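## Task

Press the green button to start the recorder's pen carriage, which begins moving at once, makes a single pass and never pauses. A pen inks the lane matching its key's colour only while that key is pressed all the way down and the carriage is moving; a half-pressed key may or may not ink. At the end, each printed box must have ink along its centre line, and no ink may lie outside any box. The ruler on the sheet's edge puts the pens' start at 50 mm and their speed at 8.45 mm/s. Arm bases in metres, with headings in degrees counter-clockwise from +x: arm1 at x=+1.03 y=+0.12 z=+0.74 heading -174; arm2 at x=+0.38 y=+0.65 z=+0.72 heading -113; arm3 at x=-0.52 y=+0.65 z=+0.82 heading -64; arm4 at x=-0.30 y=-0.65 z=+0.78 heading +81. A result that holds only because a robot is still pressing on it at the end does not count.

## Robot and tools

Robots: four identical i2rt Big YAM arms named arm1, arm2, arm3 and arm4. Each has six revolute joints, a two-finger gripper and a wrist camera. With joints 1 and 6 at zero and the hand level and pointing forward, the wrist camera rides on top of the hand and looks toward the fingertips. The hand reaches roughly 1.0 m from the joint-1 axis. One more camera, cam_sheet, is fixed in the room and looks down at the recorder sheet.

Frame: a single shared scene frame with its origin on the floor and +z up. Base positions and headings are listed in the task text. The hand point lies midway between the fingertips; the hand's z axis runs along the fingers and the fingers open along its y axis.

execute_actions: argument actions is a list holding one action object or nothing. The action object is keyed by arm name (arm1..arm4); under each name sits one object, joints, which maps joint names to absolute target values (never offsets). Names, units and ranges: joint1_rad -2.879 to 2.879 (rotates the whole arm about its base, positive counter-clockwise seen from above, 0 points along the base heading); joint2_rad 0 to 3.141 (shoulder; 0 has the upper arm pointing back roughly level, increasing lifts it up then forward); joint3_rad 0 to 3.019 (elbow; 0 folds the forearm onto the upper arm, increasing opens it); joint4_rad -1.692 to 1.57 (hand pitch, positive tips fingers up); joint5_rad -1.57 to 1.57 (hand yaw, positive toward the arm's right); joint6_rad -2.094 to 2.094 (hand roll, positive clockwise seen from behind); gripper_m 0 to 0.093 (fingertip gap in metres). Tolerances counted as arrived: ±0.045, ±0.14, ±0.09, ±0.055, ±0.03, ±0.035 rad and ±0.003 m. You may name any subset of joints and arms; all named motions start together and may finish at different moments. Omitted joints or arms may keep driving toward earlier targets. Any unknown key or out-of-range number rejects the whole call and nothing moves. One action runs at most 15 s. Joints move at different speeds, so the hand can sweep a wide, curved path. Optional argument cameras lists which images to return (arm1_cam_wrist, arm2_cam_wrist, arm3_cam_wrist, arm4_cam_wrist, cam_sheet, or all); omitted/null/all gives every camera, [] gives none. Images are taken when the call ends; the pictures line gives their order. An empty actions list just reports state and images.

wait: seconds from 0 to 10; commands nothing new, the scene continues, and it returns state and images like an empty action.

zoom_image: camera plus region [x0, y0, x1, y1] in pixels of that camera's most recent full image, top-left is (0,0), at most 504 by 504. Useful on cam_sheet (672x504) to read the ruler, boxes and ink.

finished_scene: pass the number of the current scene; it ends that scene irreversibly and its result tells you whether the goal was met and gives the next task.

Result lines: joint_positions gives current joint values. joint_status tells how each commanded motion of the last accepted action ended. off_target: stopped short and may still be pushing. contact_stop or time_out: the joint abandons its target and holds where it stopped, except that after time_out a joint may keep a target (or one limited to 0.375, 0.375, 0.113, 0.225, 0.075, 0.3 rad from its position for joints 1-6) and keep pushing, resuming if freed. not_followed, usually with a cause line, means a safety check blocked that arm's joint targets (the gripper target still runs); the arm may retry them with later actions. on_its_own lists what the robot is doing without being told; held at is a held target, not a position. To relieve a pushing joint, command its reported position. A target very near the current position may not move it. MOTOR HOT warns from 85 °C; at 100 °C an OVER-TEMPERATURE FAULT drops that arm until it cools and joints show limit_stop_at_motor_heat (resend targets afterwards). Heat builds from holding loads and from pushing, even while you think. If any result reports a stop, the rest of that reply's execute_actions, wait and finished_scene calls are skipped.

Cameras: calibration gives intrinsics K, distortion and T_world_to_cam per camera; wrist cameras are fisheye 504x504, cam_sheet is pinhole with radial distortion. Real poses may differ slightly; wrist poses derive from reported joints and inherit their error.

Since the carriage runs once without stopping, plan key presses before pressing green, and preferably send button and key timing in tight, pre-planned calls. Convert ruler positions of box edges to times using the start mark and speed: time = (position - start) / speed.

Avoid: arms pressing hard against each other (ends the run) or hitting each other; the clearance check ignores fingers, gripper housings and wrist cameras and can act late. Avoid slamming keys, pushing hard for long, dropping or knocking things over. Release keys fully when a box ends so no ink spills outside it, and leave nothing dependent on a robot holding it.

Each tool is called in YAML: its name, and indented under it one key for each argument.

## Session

execute_actions:
  actions: []

Scene clock: 0.00 s.
Motor temperatures (°C, as the motors report them): arm1=[24 26 24 22 23 22] | arm2=[25 26 26 23 23 25] | arm3=[24 25 24 23 22 23] | arm4=[24 22 24 25 25 26]
arm1.joint_positions: joint1_rad=+0.863 joint2_rad=+0.265 joint3_rad=+1.444 joint4_rad=-1.449 joint5_rad=-0.265 joint6_rad=-0.510 gripper_m=+0.094
arm1.joint_status: not commanded
arm1.hand: x=+1.0379 y=+0.0524 z=+1.3202 quat_wxyz=(-0.237, -0.530, -0.589, +0.562) (m; scene frame)
arm2.joint_positions: joint1_rad=-0.773 joint2_rad=+0.349 joint3_rad=+1.332 joint4_rad=-1.518 joint5_rad=+0.281 joint6_rad=-0.197 gripper_m=+0.095
arm2.joint_status: not commanded
arm2.hand: x=+0.2661 y=+0.6544 z=+1.2443 quat_wxyz=(+0.075, -0.842, -0.182, +0.502) (m; scene frame)
arm3.joint_positions: joint1_rad=-0.293 joint2_rad=+0.292 joint3_rad=+1.591 joint4_rad=-1.596 joint5_rad=-0.155 joint6_rad=-0.362 gripper_m=+0.095
arm3.joint_status: not commanded
arm3.hand: x=-0.4892 y=+0.6437 z=+1.4220 quat_wxyz=(-0.421, -0.361, -0.715, +0.425) (m; scene frame)
arm4.joint_positions: joint1_rad=-0.546 joint2_rad=+0.257 joint3_rad=+1.695 joint4_rad=-1.572 joint5_rad=+0.226 joint6_rad=-0.774 gripper_m=+0.094
arm4.joint_status: not commanded
arm4.hand: x=-0.2935 y=-0.7033 z=+1.4206 quat_wxyz=(-0.657, +0.499, -0.562, +0.052) (m; scene frame)
pictures: arm1_cam_wrist, arm2_cam_wrist, arm3_cam_wrist, arm4_cam_wrist, cam_sheet
camera_calibration (this result's frames):
arm1_cam_wrist: T_world_to_cam=[[-0.896422, 0.171084, 0.408848, 0.388163], [-0.0959248, 0.82573, -0.555849, 0.79054], [-0.432695, -0.537495, -0.723792, 1.56017], [0, 0, 0, 1]] pos_world=[1.09887, 0.1194, 1.40996]
arm2_cam_wrist: T_world_to_cam=[[-0.253082, 0.910869, 0.325986, -0.932681], [0.851147, 0.369815, -0.372541, 0.00328547], [-0.45989, 0.183179, -0.868876, 1.20522], [0, 0, 0, 1]] pos_world=[0.31543, 0.627564, 1.35246]
arm3_cam_wrist: T_world_to_cam=[[-0.877269, -0.382387, 0.290135, -0.593432], [-0.47973, 0.67828, -0.556593, 0.12647], [0.0160408, -0.627468, -0.778477, 1.6392], [0, 0, 0, 1]] pos_world=[-0.486222, 0.715844, 1.51865]
arm4_cam_wrist: T_world_to_cam=[[0.50626, -0.502003, 0.701209, -1.20063], [-0.182536, -0.857063, -0.481793, 0.0342263], [0.842841, 0.115917, -0.52553, 1.19669], [0, 0, 0, 1]] pos_world=[-0.394542, -0.712103, 1.48728]
Images, in order (width x height): arm1_cam_wrist 504x504, arm2_cam_wrist 504x504, arm3_cam_wrist 504x504, arm4_cam_wrist 504x504, cam_sheet 672x504.

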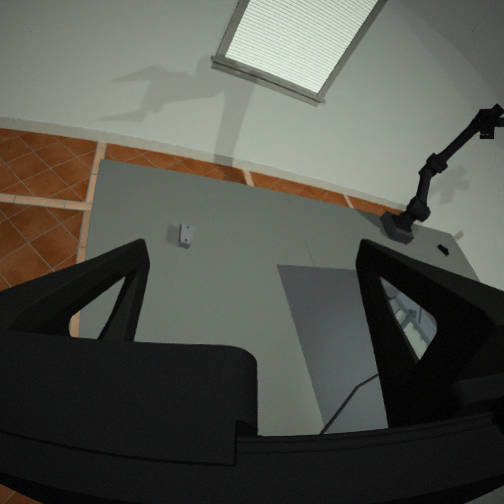

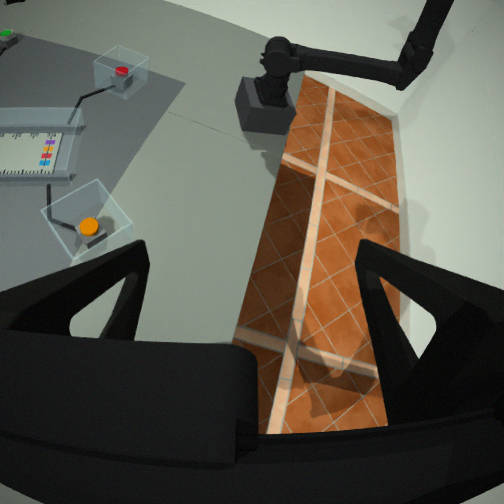

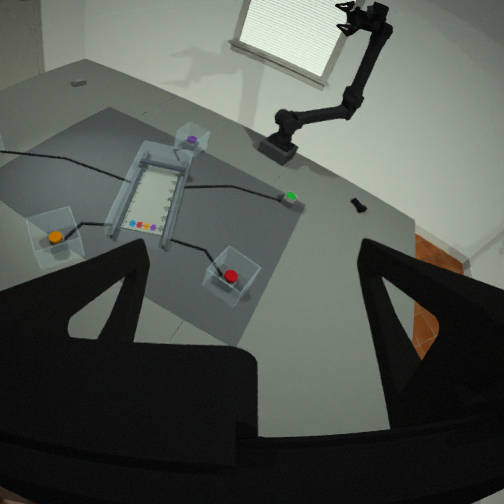

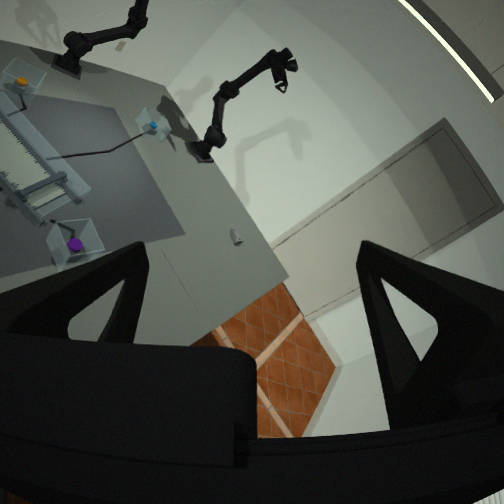

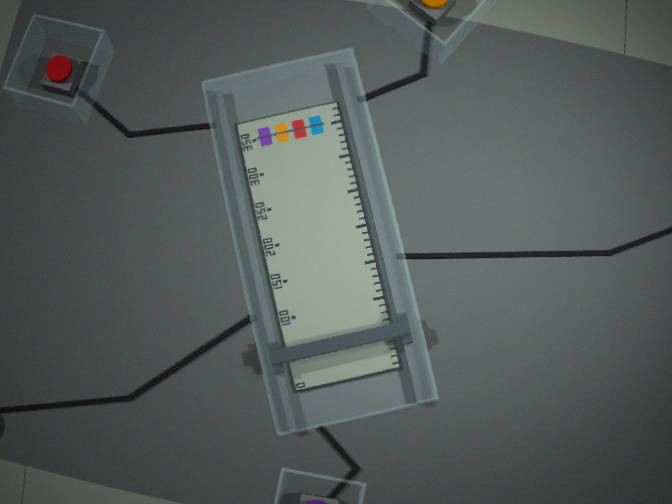

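zoom_image:
  camera: "cam_sheet"
  region: [230, 90, 360, 200]

Region (230, 90, 360, 200) of cam_sheet's 672x504 image, scaled by 3.877, with more detail than that image has; it fills the top 426 rows of this view, and the rest is white.

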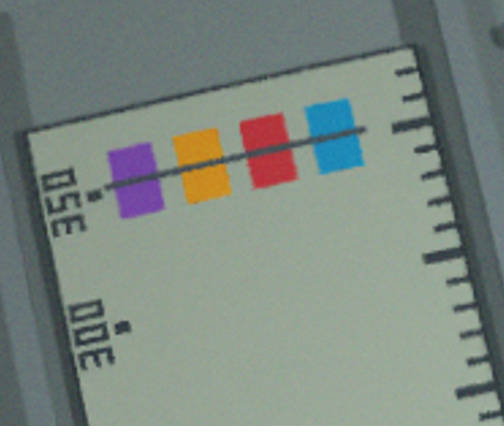

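execute_actions:
  actions:
    - {"arm1":{"joints":{"joint1_rad":-0.25,"joint2_rad":1.425,"joint3_rad":1.272,"joint4_rad":-1.395,"joint5_rad":0,"joint6_rad":0,"gripper_m":0}},"arm2":{"joints":{"joint1_rad":-0.447,"joint2_rad":1.37,"joint3_rad":1.258,"joint4_rad":-1.44,"joint5_rad":0,"joint6_rad":0,"gripper_m":0}},"arm3":{"joints":{"joint1_rad":-0.287,"joint2_rad":1.575,"joint3_rad":1.203,"joint4_rad":-1.178,"joint5_rad":0,"joint6_rad":0,"gripper_m":0}},"arm4":{"joints":{"joint1_rad":-0.679,"joint2_rad":1.478,"joint3_rad":1.203,"joint4_rad":-1.27,"joint5_rad":0,"joint6_rad":0,"gripper_m":0}}}
  cameras: ["arm1_cam_wrist","arm2_cam_wrist","arm3_cam_wrist","arm4_cam_wrist"]

Scene clock: 19.07 s.
Motor temperatures (°C, as the motors report them): arm1=[24 26 25 22 23 22] | arm2=[25 26 28 23 23 25] | arm3=[24 26 25 23 22 23] | arm4=[24 23 25 26 25 26]
arm1.joint_positions: joint1_rad=-0.257 joint2_rad=+1.423 joint3_rad=+1.266 joint4_rad=-1.401 joint5_rad=-0.001 joint6_rad=-0.008 gripper_m=+0.000
arm1.joint_status: all done
arm1.hand: x=+0.6216 y=+0.1840 z=+0.9457 quat_wxyz=(+0.000, -0.997, +0.073, +0.007) (m; scene frame)
arm2.joint_positions: joint1_rad=-0.452 joint2_rad=+1.362 joint3_rad=+1.259 joint4_rad=-1.451 joint5_rad=+0.003 joint6_rad=-0.008 gripper_m=+0.001
arm2.joint_status: all done
arm2.hand: x=+0.0818 y=+0.3944 z=+0.9563 quat_wxyz=(-0.001, -0.936, -0.351, +0.012) (m; scene frame)
arm3.joint_positions: joint1_rad=-0.293 joint2_rad=+1.575 joint3_rad=+1.201 joint4_rad=-1.187 joint5_rad=-0.003 joint6_rad=-0.012 gripper_m=+0.001
arm3.joint_status: all done
arm3.hand: x=-0.4506 y=+0.2069 z=+0.9471 quat_wxyz=(-0.005, -0.646, -0.763, +0.006) (m; scene frame)
arm4.joint_positions: joint1_rad=-0.681 joint2_rad=+1.482 joint3_rad=+1.177 joint4_rad=-1.271 joint5_rad=+0.002 joint6_rad=-0.008 gripper_m=+0.001
arm4.joint_status: all done
arm4.hand: x=+0.0100 y=-0.3677 z=+0.9344 quat_wxyz=(+0.002, +0.365, -0.931, +0.002) (m; scene frame)
pictures: arm1_cam_wrist, arm2_cam_wrist, arm3_cam_wrist, arm4_cam_wrist
camera_calibration (this result's frames):
arm1_cam_wrist: T_world_to_cam=[[0.141115, 0.989741, -0.0223548, -0.242219], [0.815019, -0.103326, 0.570147, -1.0264], [0.561987, -0.0986762, -0.821239, 0.572859], [0, 0, 0, 1]] pos_world=[0.548777, 0.190207, 1.05024]
arm2_cam_wrist: T_world_to_cam=[[-0.678843, 0.734273, -0.00392287, -0.22867], [0.604566, 0.561944, 0.564552, -0.802763], [0.41674, 0.380871, -0.825388, 0.726577], [0, 0, 0, 1]] pos_world=[0.0272986, 0.342282, 1.05201]
arm3_cam_wrist: T_world_to_cam=[[-0.988151, -0.153423, -0.00429713, -0.407224], [-0.126401, 0.797596, 0.589799, -0.77434], [-0.0870611, 0.583354, -0.807539, 0.725314], [0, 0, 0, 1]] pos_world=[-0.43713, 0.132019, 1.04067]
arm4_cam_wrist: T_world_to_cam=[[0.668, -0.744133, -0.00655564, -0.27425], [-0.593245, -0.537827, 0.599001, -0.745422], [-0.449262, -0.396243, -0.800722, 0.728193], [0, 0, 0, 1]] pos_world=[0.0681304, -0.316445, 1.02779]
Images, in order (width x height): arm1_cam_wrist 504x504, arm2_cam_wrist 504x504, arm3_cam_wrist 504x504, arm4_cam_wrist 504x504.

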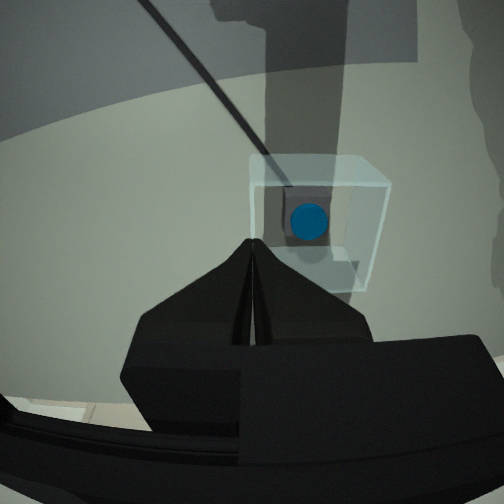

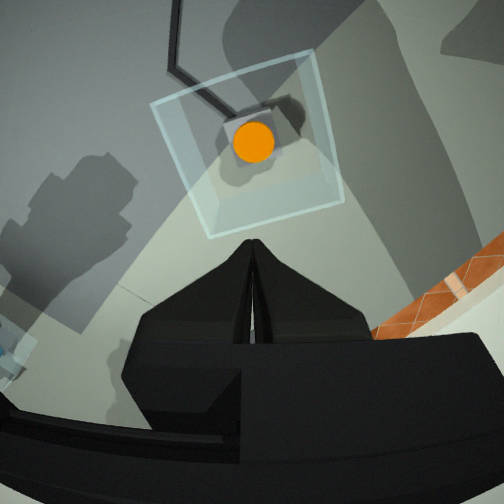

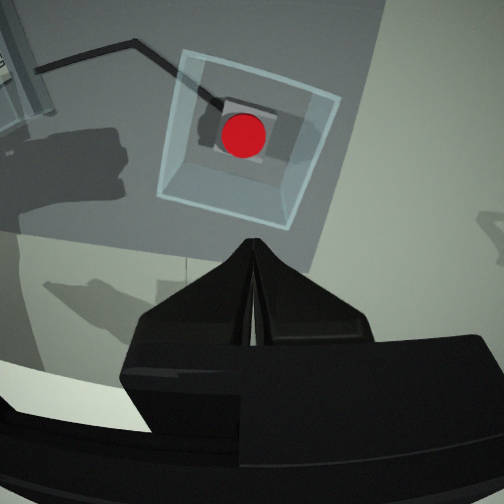

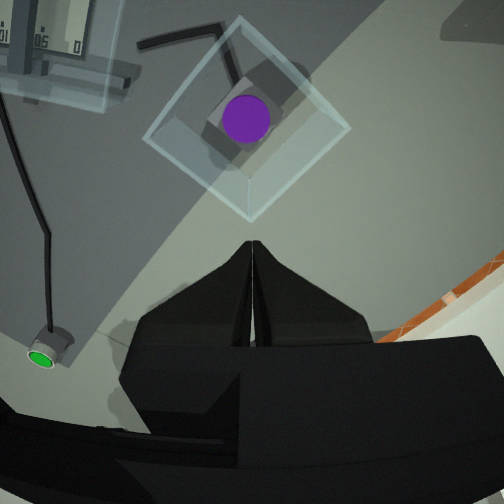

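execute_actions:
  actions:
    - {"arm1":{"joints":{"joint1_rad":-0.432,"joint2_rad":1.315,"joint3_rad":0.955,"joint4_rad":-1.192}},"arm2":{"joints":{"joint2_rad":1.515,"joint3_rad":1.02,"joint4_rad":-1.05}},"arm3":{"joints":{"joint1_rad":-0.268,"joint2_rad":1.80,"joint3_rad":1.107,"joint4_rad":-0.851}},"arm4":{"joints":{"joint1_rad":-0.66,"joint2_rad":1.70,"joint3_rad":1.112,"joint4_rad":-0.95}}}
  cameras: ["arm1_cam_wrist","arm2_cam_wrist","arm3_cam_wrist","arm4_cam_wrist"]

Scene clock: 37.37 s.
Motor temperatures (°C, as the motors report them): arm1=[24 26 27 22 23 22] | arm2=[25 26 29 23 23 25] | arm3=[24 26 26 23 22 23] | arm4=[24 23 28 25 25 26]
arm1.joint_positions: joint1_rad=-0.440 joint2_rad=+1.307 joint3_rad=+0.947 joint4_rad=-1.206 joint5_rad=+0.000 joint6_rad=-0.007 gripper_m=+0.000
arm1.joint_status: all done
arm1.hand: x=+0.7027 y=+0.2357 z=+0.8692 quat_wxyz=(+0.001, -0.986, +0.165, +0.003) (m; scene frame)
arm2.joint_positions: joint1_rad=-0.452 joint2_rad=+1.529 joint3_rad=+1.013 joint4_rad=-1.066 joint5_rad=+0.003 joint6_rad=-0.008 gripper_m=+0.001
arm2.joint_status: all done
arm2.hand: x=+0.0736 y=+0.3882 z=+0.8037 quat_wxyz=(+0.004, -0.936, -0.351, -0.001) (m; scene frame)
arm3.joint_positions: joint1_rad=-0.274 joint2_rad=+1.817 joint3_rad=+1.100 joint4_rad=-0.863 joint5_rad=-0.003 joint6_rad=-0.012 gripper_m=+0.001
arm3.joint_status: all done
arm3.hand: x=-0.4402 y=+0.1910 z=+0.8080 quat_wxyz=(+0.002, -0.639, -0.769, +0.000) (m; scene frame)
arm4.joint_positions: joint1_rad=-0.664 joint2_rad=+1.713 joint3_rad=+1.094 joint4_rad=-0.959 joint5_rad=+0.002 joint6_rad=-0.007 gripper_m=+0.001
arm4.joint_status: all done
arm4.hand: x=+0.0288 y=-0.3397 z=+0.8096 quat_wxyz=(+0.004, +0.373, -0.928, +0.002) (m; scene frame)
pictures: arm1_cam_wrist, arm2_cam_wrist, arm3_cam_wrist, arm4_cam_wrist
camera_calibration (this result's frames):
arm1_cam_wrist: T_world_to_cam=[[0.320974, 0.946845, -0.0214753, -0.423558], [0.7774, -0.250447, 0.576997, -0.988333], [0.540948, -0.201896, -0.816464, 0.504516], [0, 0, 0, 1]] pos_world=[0.631364, 0.255378, 0.973088]
arm2_cam_wrist: T_world_to_cam=[[-0.67867, 0.734427, -0.00498681, -0.229428], [0.592109, 0.551148, 0.587914, -0.721826], [0.434528, 0.396047, -0.808908, 0.585988], [0, 0, 0, 1]] pos_world=[0.0170648, 0.334252, 0.897238]
arm3_cam_wrist: T_world_to_cam=[[-0.985209, -0.171313, -0.00381386, -0.395634], [-0.138732, 0.784378, 0.604569, -0.693117], [-0.100579, 0.596156, -0.796543, 0.605875], [0, 0, 0, 1]] pos_world=[-0.425001, 0.114692, 0.900134]
arm4_cam_wrist: T_world_to_cam=[[0.68066, -0.732567, -0.00693046, -0.262886], [-0.582768, -0.54716, 0.600831, -0.649332], [-0.443941, -0.404922, -0.799346, 0.643619], [0, 0, 0, 1]] pos_world=[0.0862542, -0.287254, 0.902791]
Images, in order (width x height): arm1_cam_wrist 504x504, arm2_cam_wrist 504x504, arm3_cam_wrist 504x504, arm4_cam_wrist 504x504.

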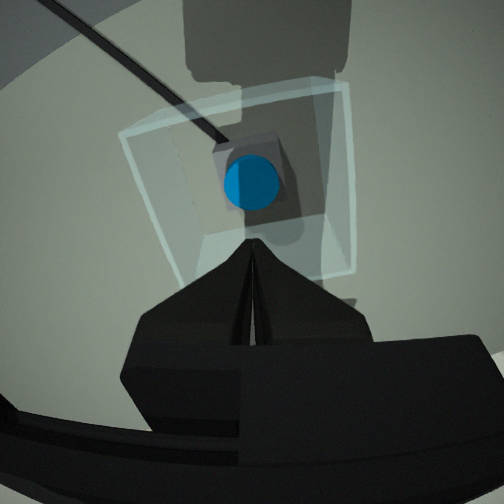

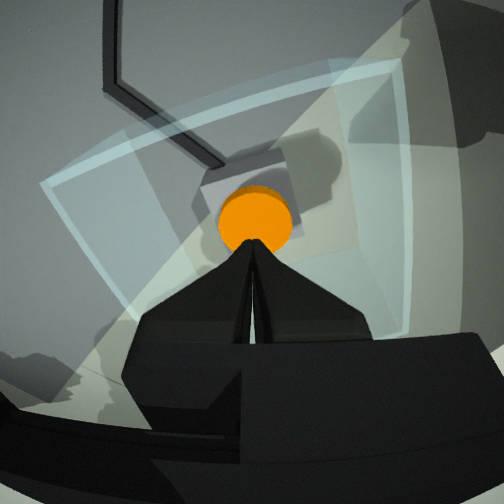

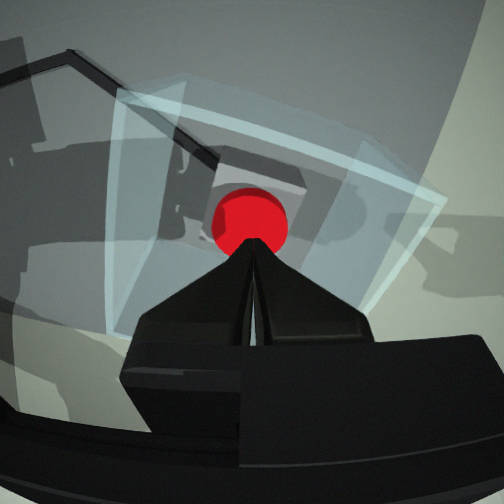

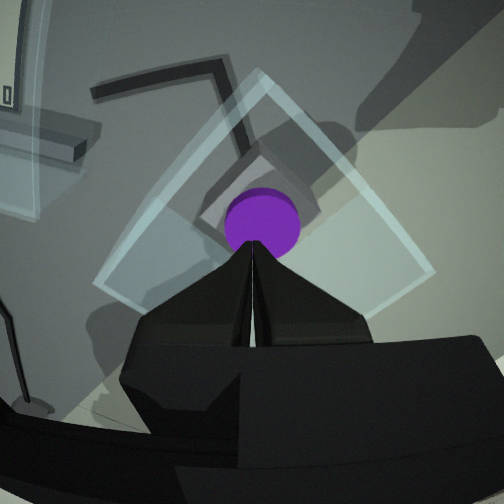

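execute_actions:
  actions:
    - {"arm1":{"joints":{"joint2_rad":1.412,"joint3_rad":0.864,"joint4_rad":-0.99}},"arm2":{"joints":{"joint4_rad":-1.012}},"arm3":{"joints":{"joint4_rad":-0.80}},"arm4":{"joints":{"joint1_rad":-0.682,"joint4_rad":-0.893}}}
  cameras: ["arm1_cam_wrist"]

execute_actions:
  actions:
    - {"arm1":{"joints":{"joint2_rad":1.56}},"arm2":{"joints":{"joint2_rad":1.685}},"arm3":{"joints":{"joint2_rad":1.95}},"arm4":{"joints":{"joint2_rad":1.845}}}
  cameras: ["arm1_cam_wrist","arm2_cam_wrist","arm3_cam_wrist","arm4_cam_wrist"]

execute_actions:
  actions:
    - {"arm1":{"joints":{"joint2_rad":1.42}},"arm2":{"joints":{"joint2_rad":1.53}},"arm3":{"joints":{"joint2_rad":1.82}},"arm4":{"joints":{"joint2_rad":1.53,"joint3_rad":1.14,"joint4_rad":-1.16}}}
  cameras: []

execute_actions:
  actions:
    - {"arm4":{"joints":{"joint1_rad":0.69,"joint2_rad":1.42,"joint3_rad":1.03,"joint4_rad":-1.16}}}
  cameras: ["arm4_cam_wrist"]

Scene clock: 50.10 s.
Motor temperatures (°C, as the motors report them): arm1=[24 26 27 22 23 22] | arm2=[25 26 29 23 23 25] | arm3=[24 26 26 23 22 23] | arm4=[24 23 28 25 25 26]
arm1.joint_positions: joint1_rad=-0.440 joint2_rad=+1.418 joint3_rad=+0.854 joint4_rad=-1.004 joint5_rad=+0.000 joint6_rad=-0.007 gripper_m=+0.000
arm1.joint_status: all done
arm1.hand: x=+0.6953 y=+0.2383 z=+0.8014 quat_wxyz=(+0.001, -0.986, +0.165, +0.002) (m; scene frame)
arm2.joint_positions: joint1_rad=-0.452 joint2_rad=+1.529 joint3_rad=+1.013 joint4_rad=-1.029 joint5_rad=+0.003 joint6_rad=-0.008 gripper_m=+0.001
arm2.joint_status: all done
arm2.hand: x=+0.0666 y=+0.3822 z=+0.8038 quat_wxyz=(-0.002, -0.936, -0.351, +0.016) (m; scene frame)
arm3.joint_positions: joint1_rad=-0.274 joint2_rad=+1.817 joint3_rad=+1.100 joint4_rad=-0.812 joint5_rad=-0.003 joint6_rad=-0.012 gripper_m=+0.001
arm3.joint_status: all done
arm3.hand: x=-0.4380 y=+0.1788 z=+0.8082 quat_wxyz=(-0.017, -0.639, -0.769, +0.016) (m; scene frame)
arm4.joint_positions: joint1_rad=-0.678 joint2_rad=+1.713 joint3_rad=+1.094 joint4_rad=-0.903 joint5_rad=+0.001 joint6_rad=-0.007 gripper_m=+0.001
arm4.joint_status: all done
arm4.hand: x=+0.0434 y=-0.3351 z=+0.8099 quat_wxyz=(-0.023, +0.367, -0.930, -0.008) (m; scene frame)
pictures: arm1_cam_wrist
camera_calibration (this result's frames):
arm1_cam_wrist: T_world_to_cam=[[0.320989, 0.946839, -0.0214842, -0.425124], [0.776985, -0.2503, 0.577619, -0.943052], [0.541535, -0.202103, -0.816023, 0.452928], [0, 0, 0, 1]] pos_world=[0.623921, 0.258015, 0.905191]
Images, in order (width x height): arm1_cam_wrist 504x504.

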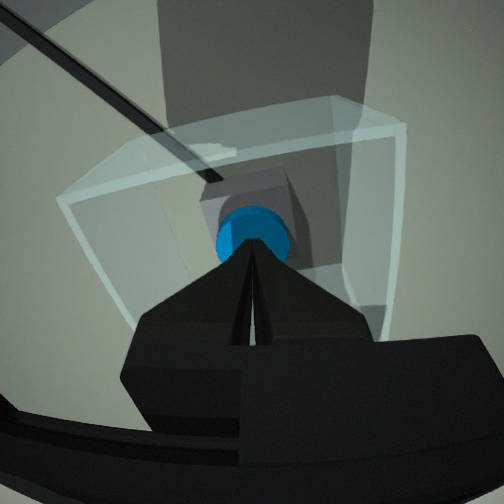

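Scene clock: 50.97 s.
Motor temperatures (°C, as the motors report them): arm1=[24 26 27 22 23 22] | arm2=[25 26 29 23 23 25] | arm3=[24 26 26 23 22 23] | arm4=[24 23 28 25 25 26]
arm1.joint_positions: joint1_rad=-0.440 joint2_rad=+1.524 joint3_rad=+0.867 joint4_rad=-0.999 joint5_rad=+0.000 joint6_rad=-0.007 gripper_m=+0.000
arm1.joint_status: all done
arm1.hand: x=+0.6966 y=+0.2379 z=+0.7697 quat_wxyz=(-0.007, -0.985, +0.165, -0.042) (m; scene frame)
arm2.joint_positions: joint1_rad=-0.452 joint2_rad=+1.637 joint3_rad=+1.027 joint4_rad=-1.022 joint5_rad=+0.003 joint6_rad=-0.008 gripper_m=+0.001
arm2.joint_status: all done
arm2.hand: x=+0.0666 y=+0.3822 z=+0.7658 quat_wxyz=(+0.013, -0.936, -0.351, -0.025) (m; scene frame)
arm3.joint_positions: joint1_rad=-0.274 joint2_rad=+1.900 joint3_rad=+1.112 joint4_rad=-0.806 joint5_rad=-0.003 joint6_rad=-0.012 gripper_m=+0.001
arm3.joint_status: all done
arm3.hand: x=-0.4393 y=+0.1845 z=+0.7740 quat_wxyz=(+0.008, -0.639, -0.769, -0.005) (m; scene frame)
arm4.joint_positions: joint1_rad=-0.678 joint2_rad=+1.804 joint3_rad=+1.113 joint4_rad=-0.897 joint5_rad=+0.001 joint6_rad=-0.007 gripper_m=+0.001
arm4.joint_status: all done
arm4.hand: x=+0.0430 y=-0.3354 z=+0.7754 quat_wxyz=(+0.008, +0.367, -0.930, +0.004) (m; scene frame)
pictures: arm1_cam_wrist, arm2_cam_wrist, arm3_cam_wrist, arm4_cam_wrist
camera_calibration (this result's frames):
arm1_cam_wrist: T_world_to_cam=[[0.322851, 0.946184, -0.0224374, -0.426202], [0.725579, -0.232216, 0.647774, -0.948383], [0.607703, -0.225414, -0.761502, 0.34378], [0, 0, 0, 1]] pos_world=[0.61681, 0.260528, 0.866565]
arm2_cam_wrist: T_world_to_cam=[[-0.678008, 0.735019, -0.00721475, -0.228597], [0.568855, 0.530897, 0.628134, -0.713611], [0.465521, 0.421776, -0.778072, 0.525274], [0, 0, 0, 1]] pos_world=[0.00642455, 0.32533, 0.855295]
arm3_cam_wrist: T_world_to_cam=[[-0.985233, -0.171185, -0.00343032, -0.39635], [-0.136926, 0.775713, 0.616053, -0.673846], [-0.102798, 0.607425, -0.787697, 0.572878], [0, 0, 0, 1]] pos_world=[-0.423873, 0.106881, 0.86502]
arm4_cam_wrist: T_world_to_cam=[[0.66963, -0.74266, -0.00719616, -0.272378], [-0.586281, -0.534528, 0.608732, -0.619937], [-0.455927, -0.403406, -0.793343, 0.62061], [0, 0, 0, 1]] pos_world=[0.101888, -0.283299, 0.867772]
Images, in order (width x height): arm1_cam_wrist 504x504, arm2_cam_wrist 504x504, arm3_cam_wrist 504x504, arm4_cam_wrist 504x504.

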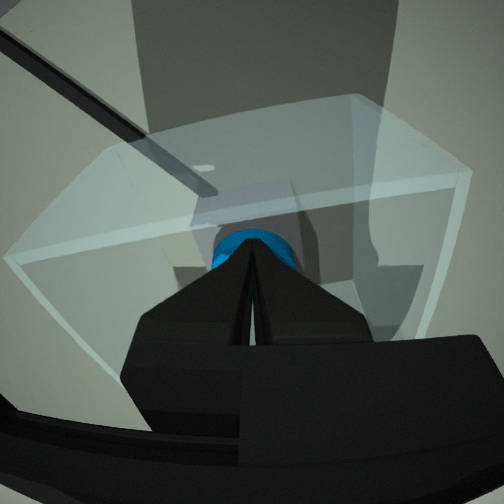

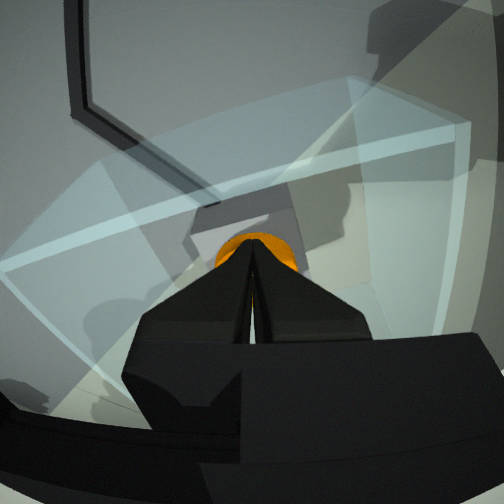

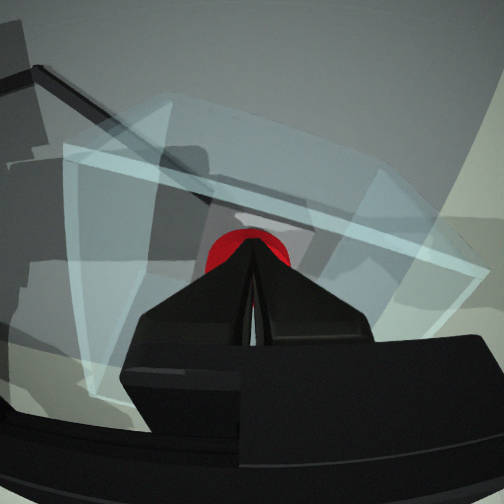

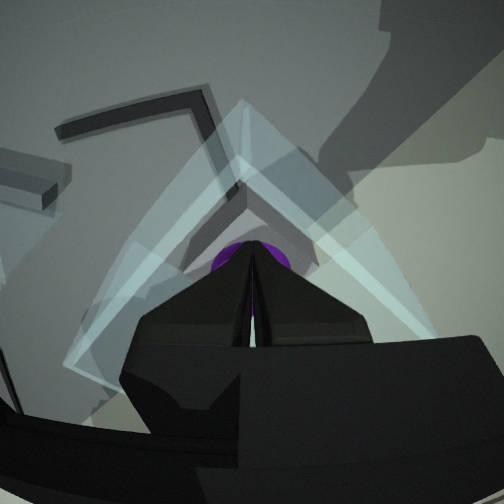

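Scene clock: 52.27 s.
Motor temperatures (°C, as the motors report them): arm1=[24 26 27 22 23 22] | arm2=[25 26 29 23 23 25] | arm3=[24 26 26 23 22 23] | arm4=[24 23 28 25 25 26]
arm1.joint_positions: joint1_rad=-0.440 joint2_rad=+1.416 joint3_rad=+0.865 joint4_rad=-0.999 joint5_rad=+0.000 joint6_rad=-0.007 gripper_m=+0.000
arm1.joint_status: all done
arm1.hand: x=+0.6897 y=+0.2403 z=+0.8053 quat_wxyz=(+0.002, -0.986, +0.165, +0.011) (m; scene frame)
arm2.joint_positions: joint1_rad=-0.452 joint2_rad=+1.528 joint3_rad=+1.027 joint4_rad=-1.022 joint5_rad=+0.003 joint6_rad=-0.008 gripper_m=+0.001
arm2.joint_status: all done
arm2.hand: x=+0.0611 y=+0.3773 z=+0.8086 quat_wxyz=(-0.006, -0.936, -0.351, +0.026) (m; scene frame)
arm3.joint_positions: joint1_rad=-0.274 joint2_rad=+1.825 joint3_rad=+1.111 joint4_rad=-0.806 joint5_rad=-0.003 joint6_rad=-0.012 gripper_m=+0.001
arm3.joint_status: all done
arm3.hand: x=-0.4371 y=+0.1731 z=+0.8082 quat_wxyz=(-0.021, -0.639, -0.769, +0.020) (m; scene frame)
arm4.joint_positions: joint1_rad=-0.678 joint2_rad=+1.525 joint3_rad=+1.119 joint4_rad=-1.153 joint5_rad=+0.001 joint6_rad=-0.007 gripper_m=+0.001
arm4.joint_status: all done
arm4.hand: x=+0.0141 y=-0.3621 z=+0.8962 quat_wxyz=(-0.005, +0.367, -0.930, -0.001) (m; scene frame)
pictures: none
No camera images: the call's "cameras" was empty. Leave "cameras" out to get every camera's image.

Scene clock: 54.00 s.
Motor temperatures (°C, as the motors report them): arm1=[24 26 27 22 23 22] | arm2=[25 26 29 23 23 25] | arm3=[24 26 26 23 22 23] | arm4=[24 23 28 25 25 26]
arm1.joint_positions: joint1_rad=-0.440 joint2_rad=+1.416 joint3_rad=+0.865 joint4_rad=-0.999 joint5_rad=+0.000 joint6_rad=-0.007 gripper_m=+0.000
arm1.joint_status: not commanded
arm1.hand: x=+0.6897 y=+0.2403 z=+0.8053 quat_wxyz=(+0.002, -0.986, +0.165, +0.011) (m; scene frame)
arm2.joint_positions: joint1_rad=-0.452 joint2_rad=+1.528 joint3_rad=+1.027 joint4_rad=-1.022 joint5_rad=+0.003 joint6_rad=-0.008 gripper_m=+0.001
arm2.joint_status: not commanded
arm2.hand: x=+0.0611 y=+0.3773 z=+0.8086 quat_wxyz=(-0.006, -0.936, -0.351, +0.026) (m; scene frame)
arm3.joint_positions: joint1_rad=-0.274 joint2_rad=+1.825 joint3_rad=+1.111 joint4_rad=-0.806 joint5_rad=-0.003 joint6_rad=-0.012 gripper_m=+0.001
arm3.joint_status: not commanded
arm3.hand: x=-0.4371 y=+0.1731 z=+0.8082 quat_wxyz=(-0.021, -0.639, -0.769, +0.020) (m; scene frame)
arm4.joint_positions: joint1_rad=+0.694 joint2_rad=+1.425 joint3_rad=+1.023 joint4_rad=-1.156 joint5_rad=-0.001 joint6_rad=-0.006 gripper_m=+0.001
arm4.joint_status: all done
arm4.hand: x=-0.5011 y=-0.3174 z=+0.9015 quat_wxyz=(-0.002, +0.873, -0.488, -0.006) (m; scene frame)
pictures: arm4_cam_wrist
camera_calibration (this result's frames):
arm4_cam_wrist: T_world_to_cam=[[0.860622, 0.509133, -0.0106454, 0.602459], [0.418616, -0.695403, 0.584102, -0.531378], [0.289982, -0.507147, -0.811611, 0.837157], [0, 0, 0, 1]] pos_world=[-0.538807, -0.251692, 0.996237]
Images, in order (width x height): arm4_cam_wrist 504x504.

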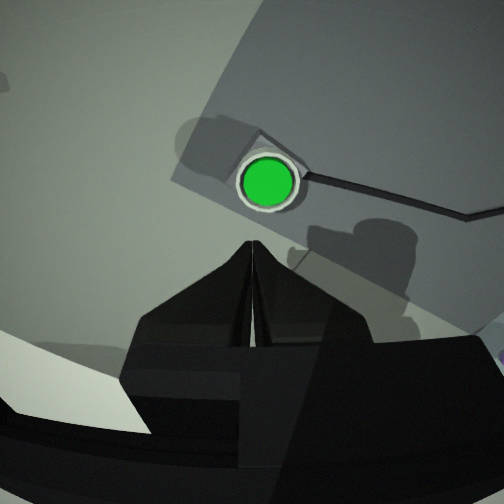

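execute_actions:
  actions:
    - {"arm1":{"joints":{"joint4_rad":-1.045}},"arm2":{"joints":{"joint4_rad":-1.075}},"arm3":{"joints":{"joint4_rad":-0.855}},"arm4":{"joints":{"joint1_rad":0.657,"joint2_rad":1.56,"joint3_rad":0.9,"joint4_rad":-0.88}}}
  cameras: ["arm1_cam_wrist","arm2_cam_wrist","arm3_cam_wrist","arm4_cam_wrist"]

Scene clock: 59.13 s.
Motor temperatures (°C, as the motors report them): arm1=[24 26 27 22 23 22] | arm2=[25 26 29 23 23 25] | arm3=[24 27 26 23 22 23] | arm4=[24 23 28 25 25 26]
arm1.joint_positions: joint1_rad=-0.440 joint2_rad=+1.416 joint3_rad=+0.865 joint4_rad=-1.033 joint5_rad=+0.000 joint6_rad=-0.007 gripper_m=+0.000
arm1.joint_status: all done
arm1.hand: x=+0.6976 y=+0.2375 z=+0.8052 quat_wxyz=(-0.001, -0.986, +0.165, -0.006) (m; scene frame)
arm2.joint_positions: joint1_rad=-0.452 joint2_rad=+1.528 joint3_rad=+1.027 joint4_rad=-1.060 joint5_rad=+0.003 joint6_rad=-0.008 gripper_m=+0.001
arm2.joint_status: all done
arm2.hand: x=+0.0682 y=+0.3834 z=+0.8083 quat_wxyz=(+0.001, -0.936, -0.351, +0.008) (m; scene frame)
arm3.joint_positions: joint1_rad=-0.274 joint2_rad=+1.825 joint3_rad=+1.111 joint4_rad=-0.845 joint5_rad=-0.003 joint6_rad=-0.012 gripper_m=+0.001
arm3.joint_status: all done
arm3.hand: x=-0.4388 y=+0.1826 z=+0.8079 quat_wxyz=(-0.006, -0.639, -0.769, +0.007) (m; scene frame)
arm4.joint_positions: joint1_rad=+0.658 joint2_rad=+1.573 joint3_rad=+0.880 joint4_rad=-0.890 joint5_rad=-0.001 joint6_rad=-0.006 gripper_m=+0.001
arm4.joint_status: all done
arm4.hand: x=-0.4856 y=-0.3166 z=+0.8010 quat_wxyz=(+0.004, +0.864, -0.504, +0.005) (m; scene frame)
pictures: arm1_cam_wrist, arm2_cam_wrist, arm3_cam_wrist, arm4_cam_wrist
camera_calibration (this result's frames):
arm1_cam_wrist: T_world_to_cam=[[0.321343, 0.946715, -0.0216819, -0.425069], [0.767518, -0.24697, 0.591542, -0.95266], [0.554666, -0.206729, -0.805983, 0.438539], [0, 0, 0, 1]] pos_world=[0.624534, 0.257799, 0.907777]
arm2_cam_wrist: T_world_to_cam=[[-0.678513, 0.734574, -0.00465053, -0.229927], [0.600702, 0.55848, 0.572065, -0.709338], [0.422821, 0.38536, -0.820195, 0.607969], [0, 0, 0, 1]] pos_world=[0.0130302, 0.330763, 0.903371]
arm3_cam_wrist: T_world_to_cam=[[-0.985178, -0.171502, -0.00343201, -0.39596], [-0.140743, 0.796724, 0.587726, -0.675761], [-0.0980617, 0.579498, -0.809053, 0.62521], [0, 0, 0, 1]] pos_world=[-0.423891, 0.10818, 0.901631]
arm4_cam_wrist: T_world_to_cam=[[0.878616, 0.477416, -0.0103796, 0.586071], [0.386199, -0.697623, 0.603467, -0.51055], [0.280864, -0.534224, -0.797321, 0.72708], [0, 0, 0, 1]] pos_world=[-0.521967, -0.247548, 0.893899]
Images, in order (width x height): arm1_cam_wrist 504x504, arm2_cam_wrist 504x504, arm3_cam_wrist 504x504, arm4_cam_wrist 504x504.

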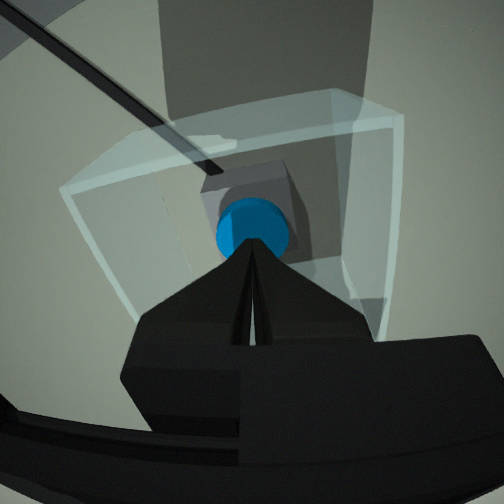

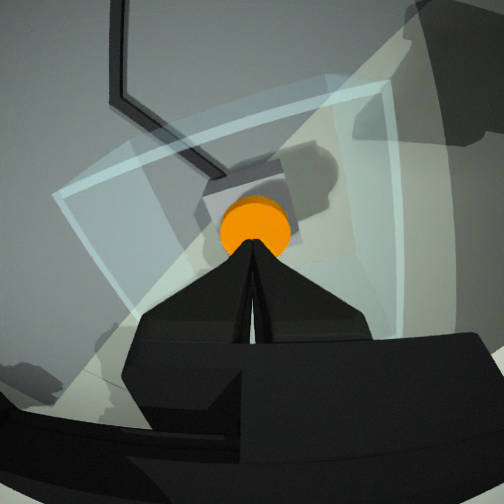

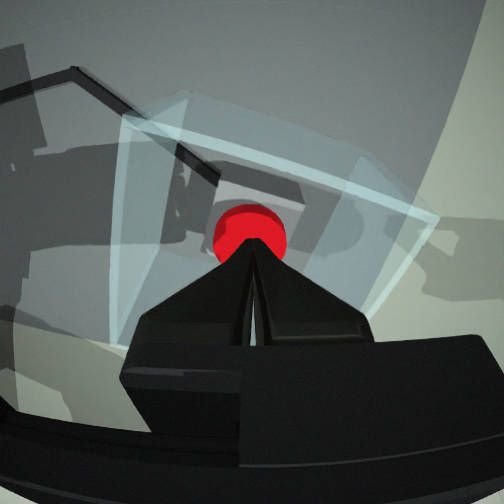

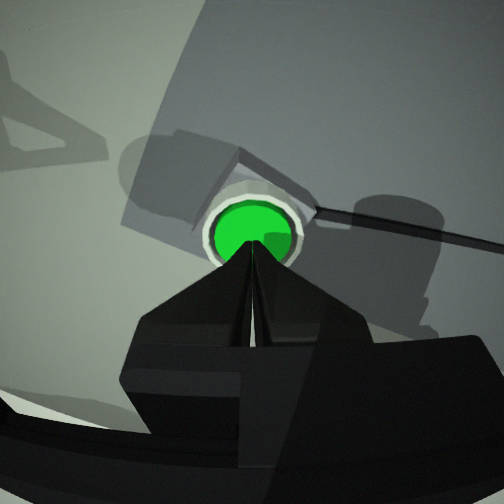

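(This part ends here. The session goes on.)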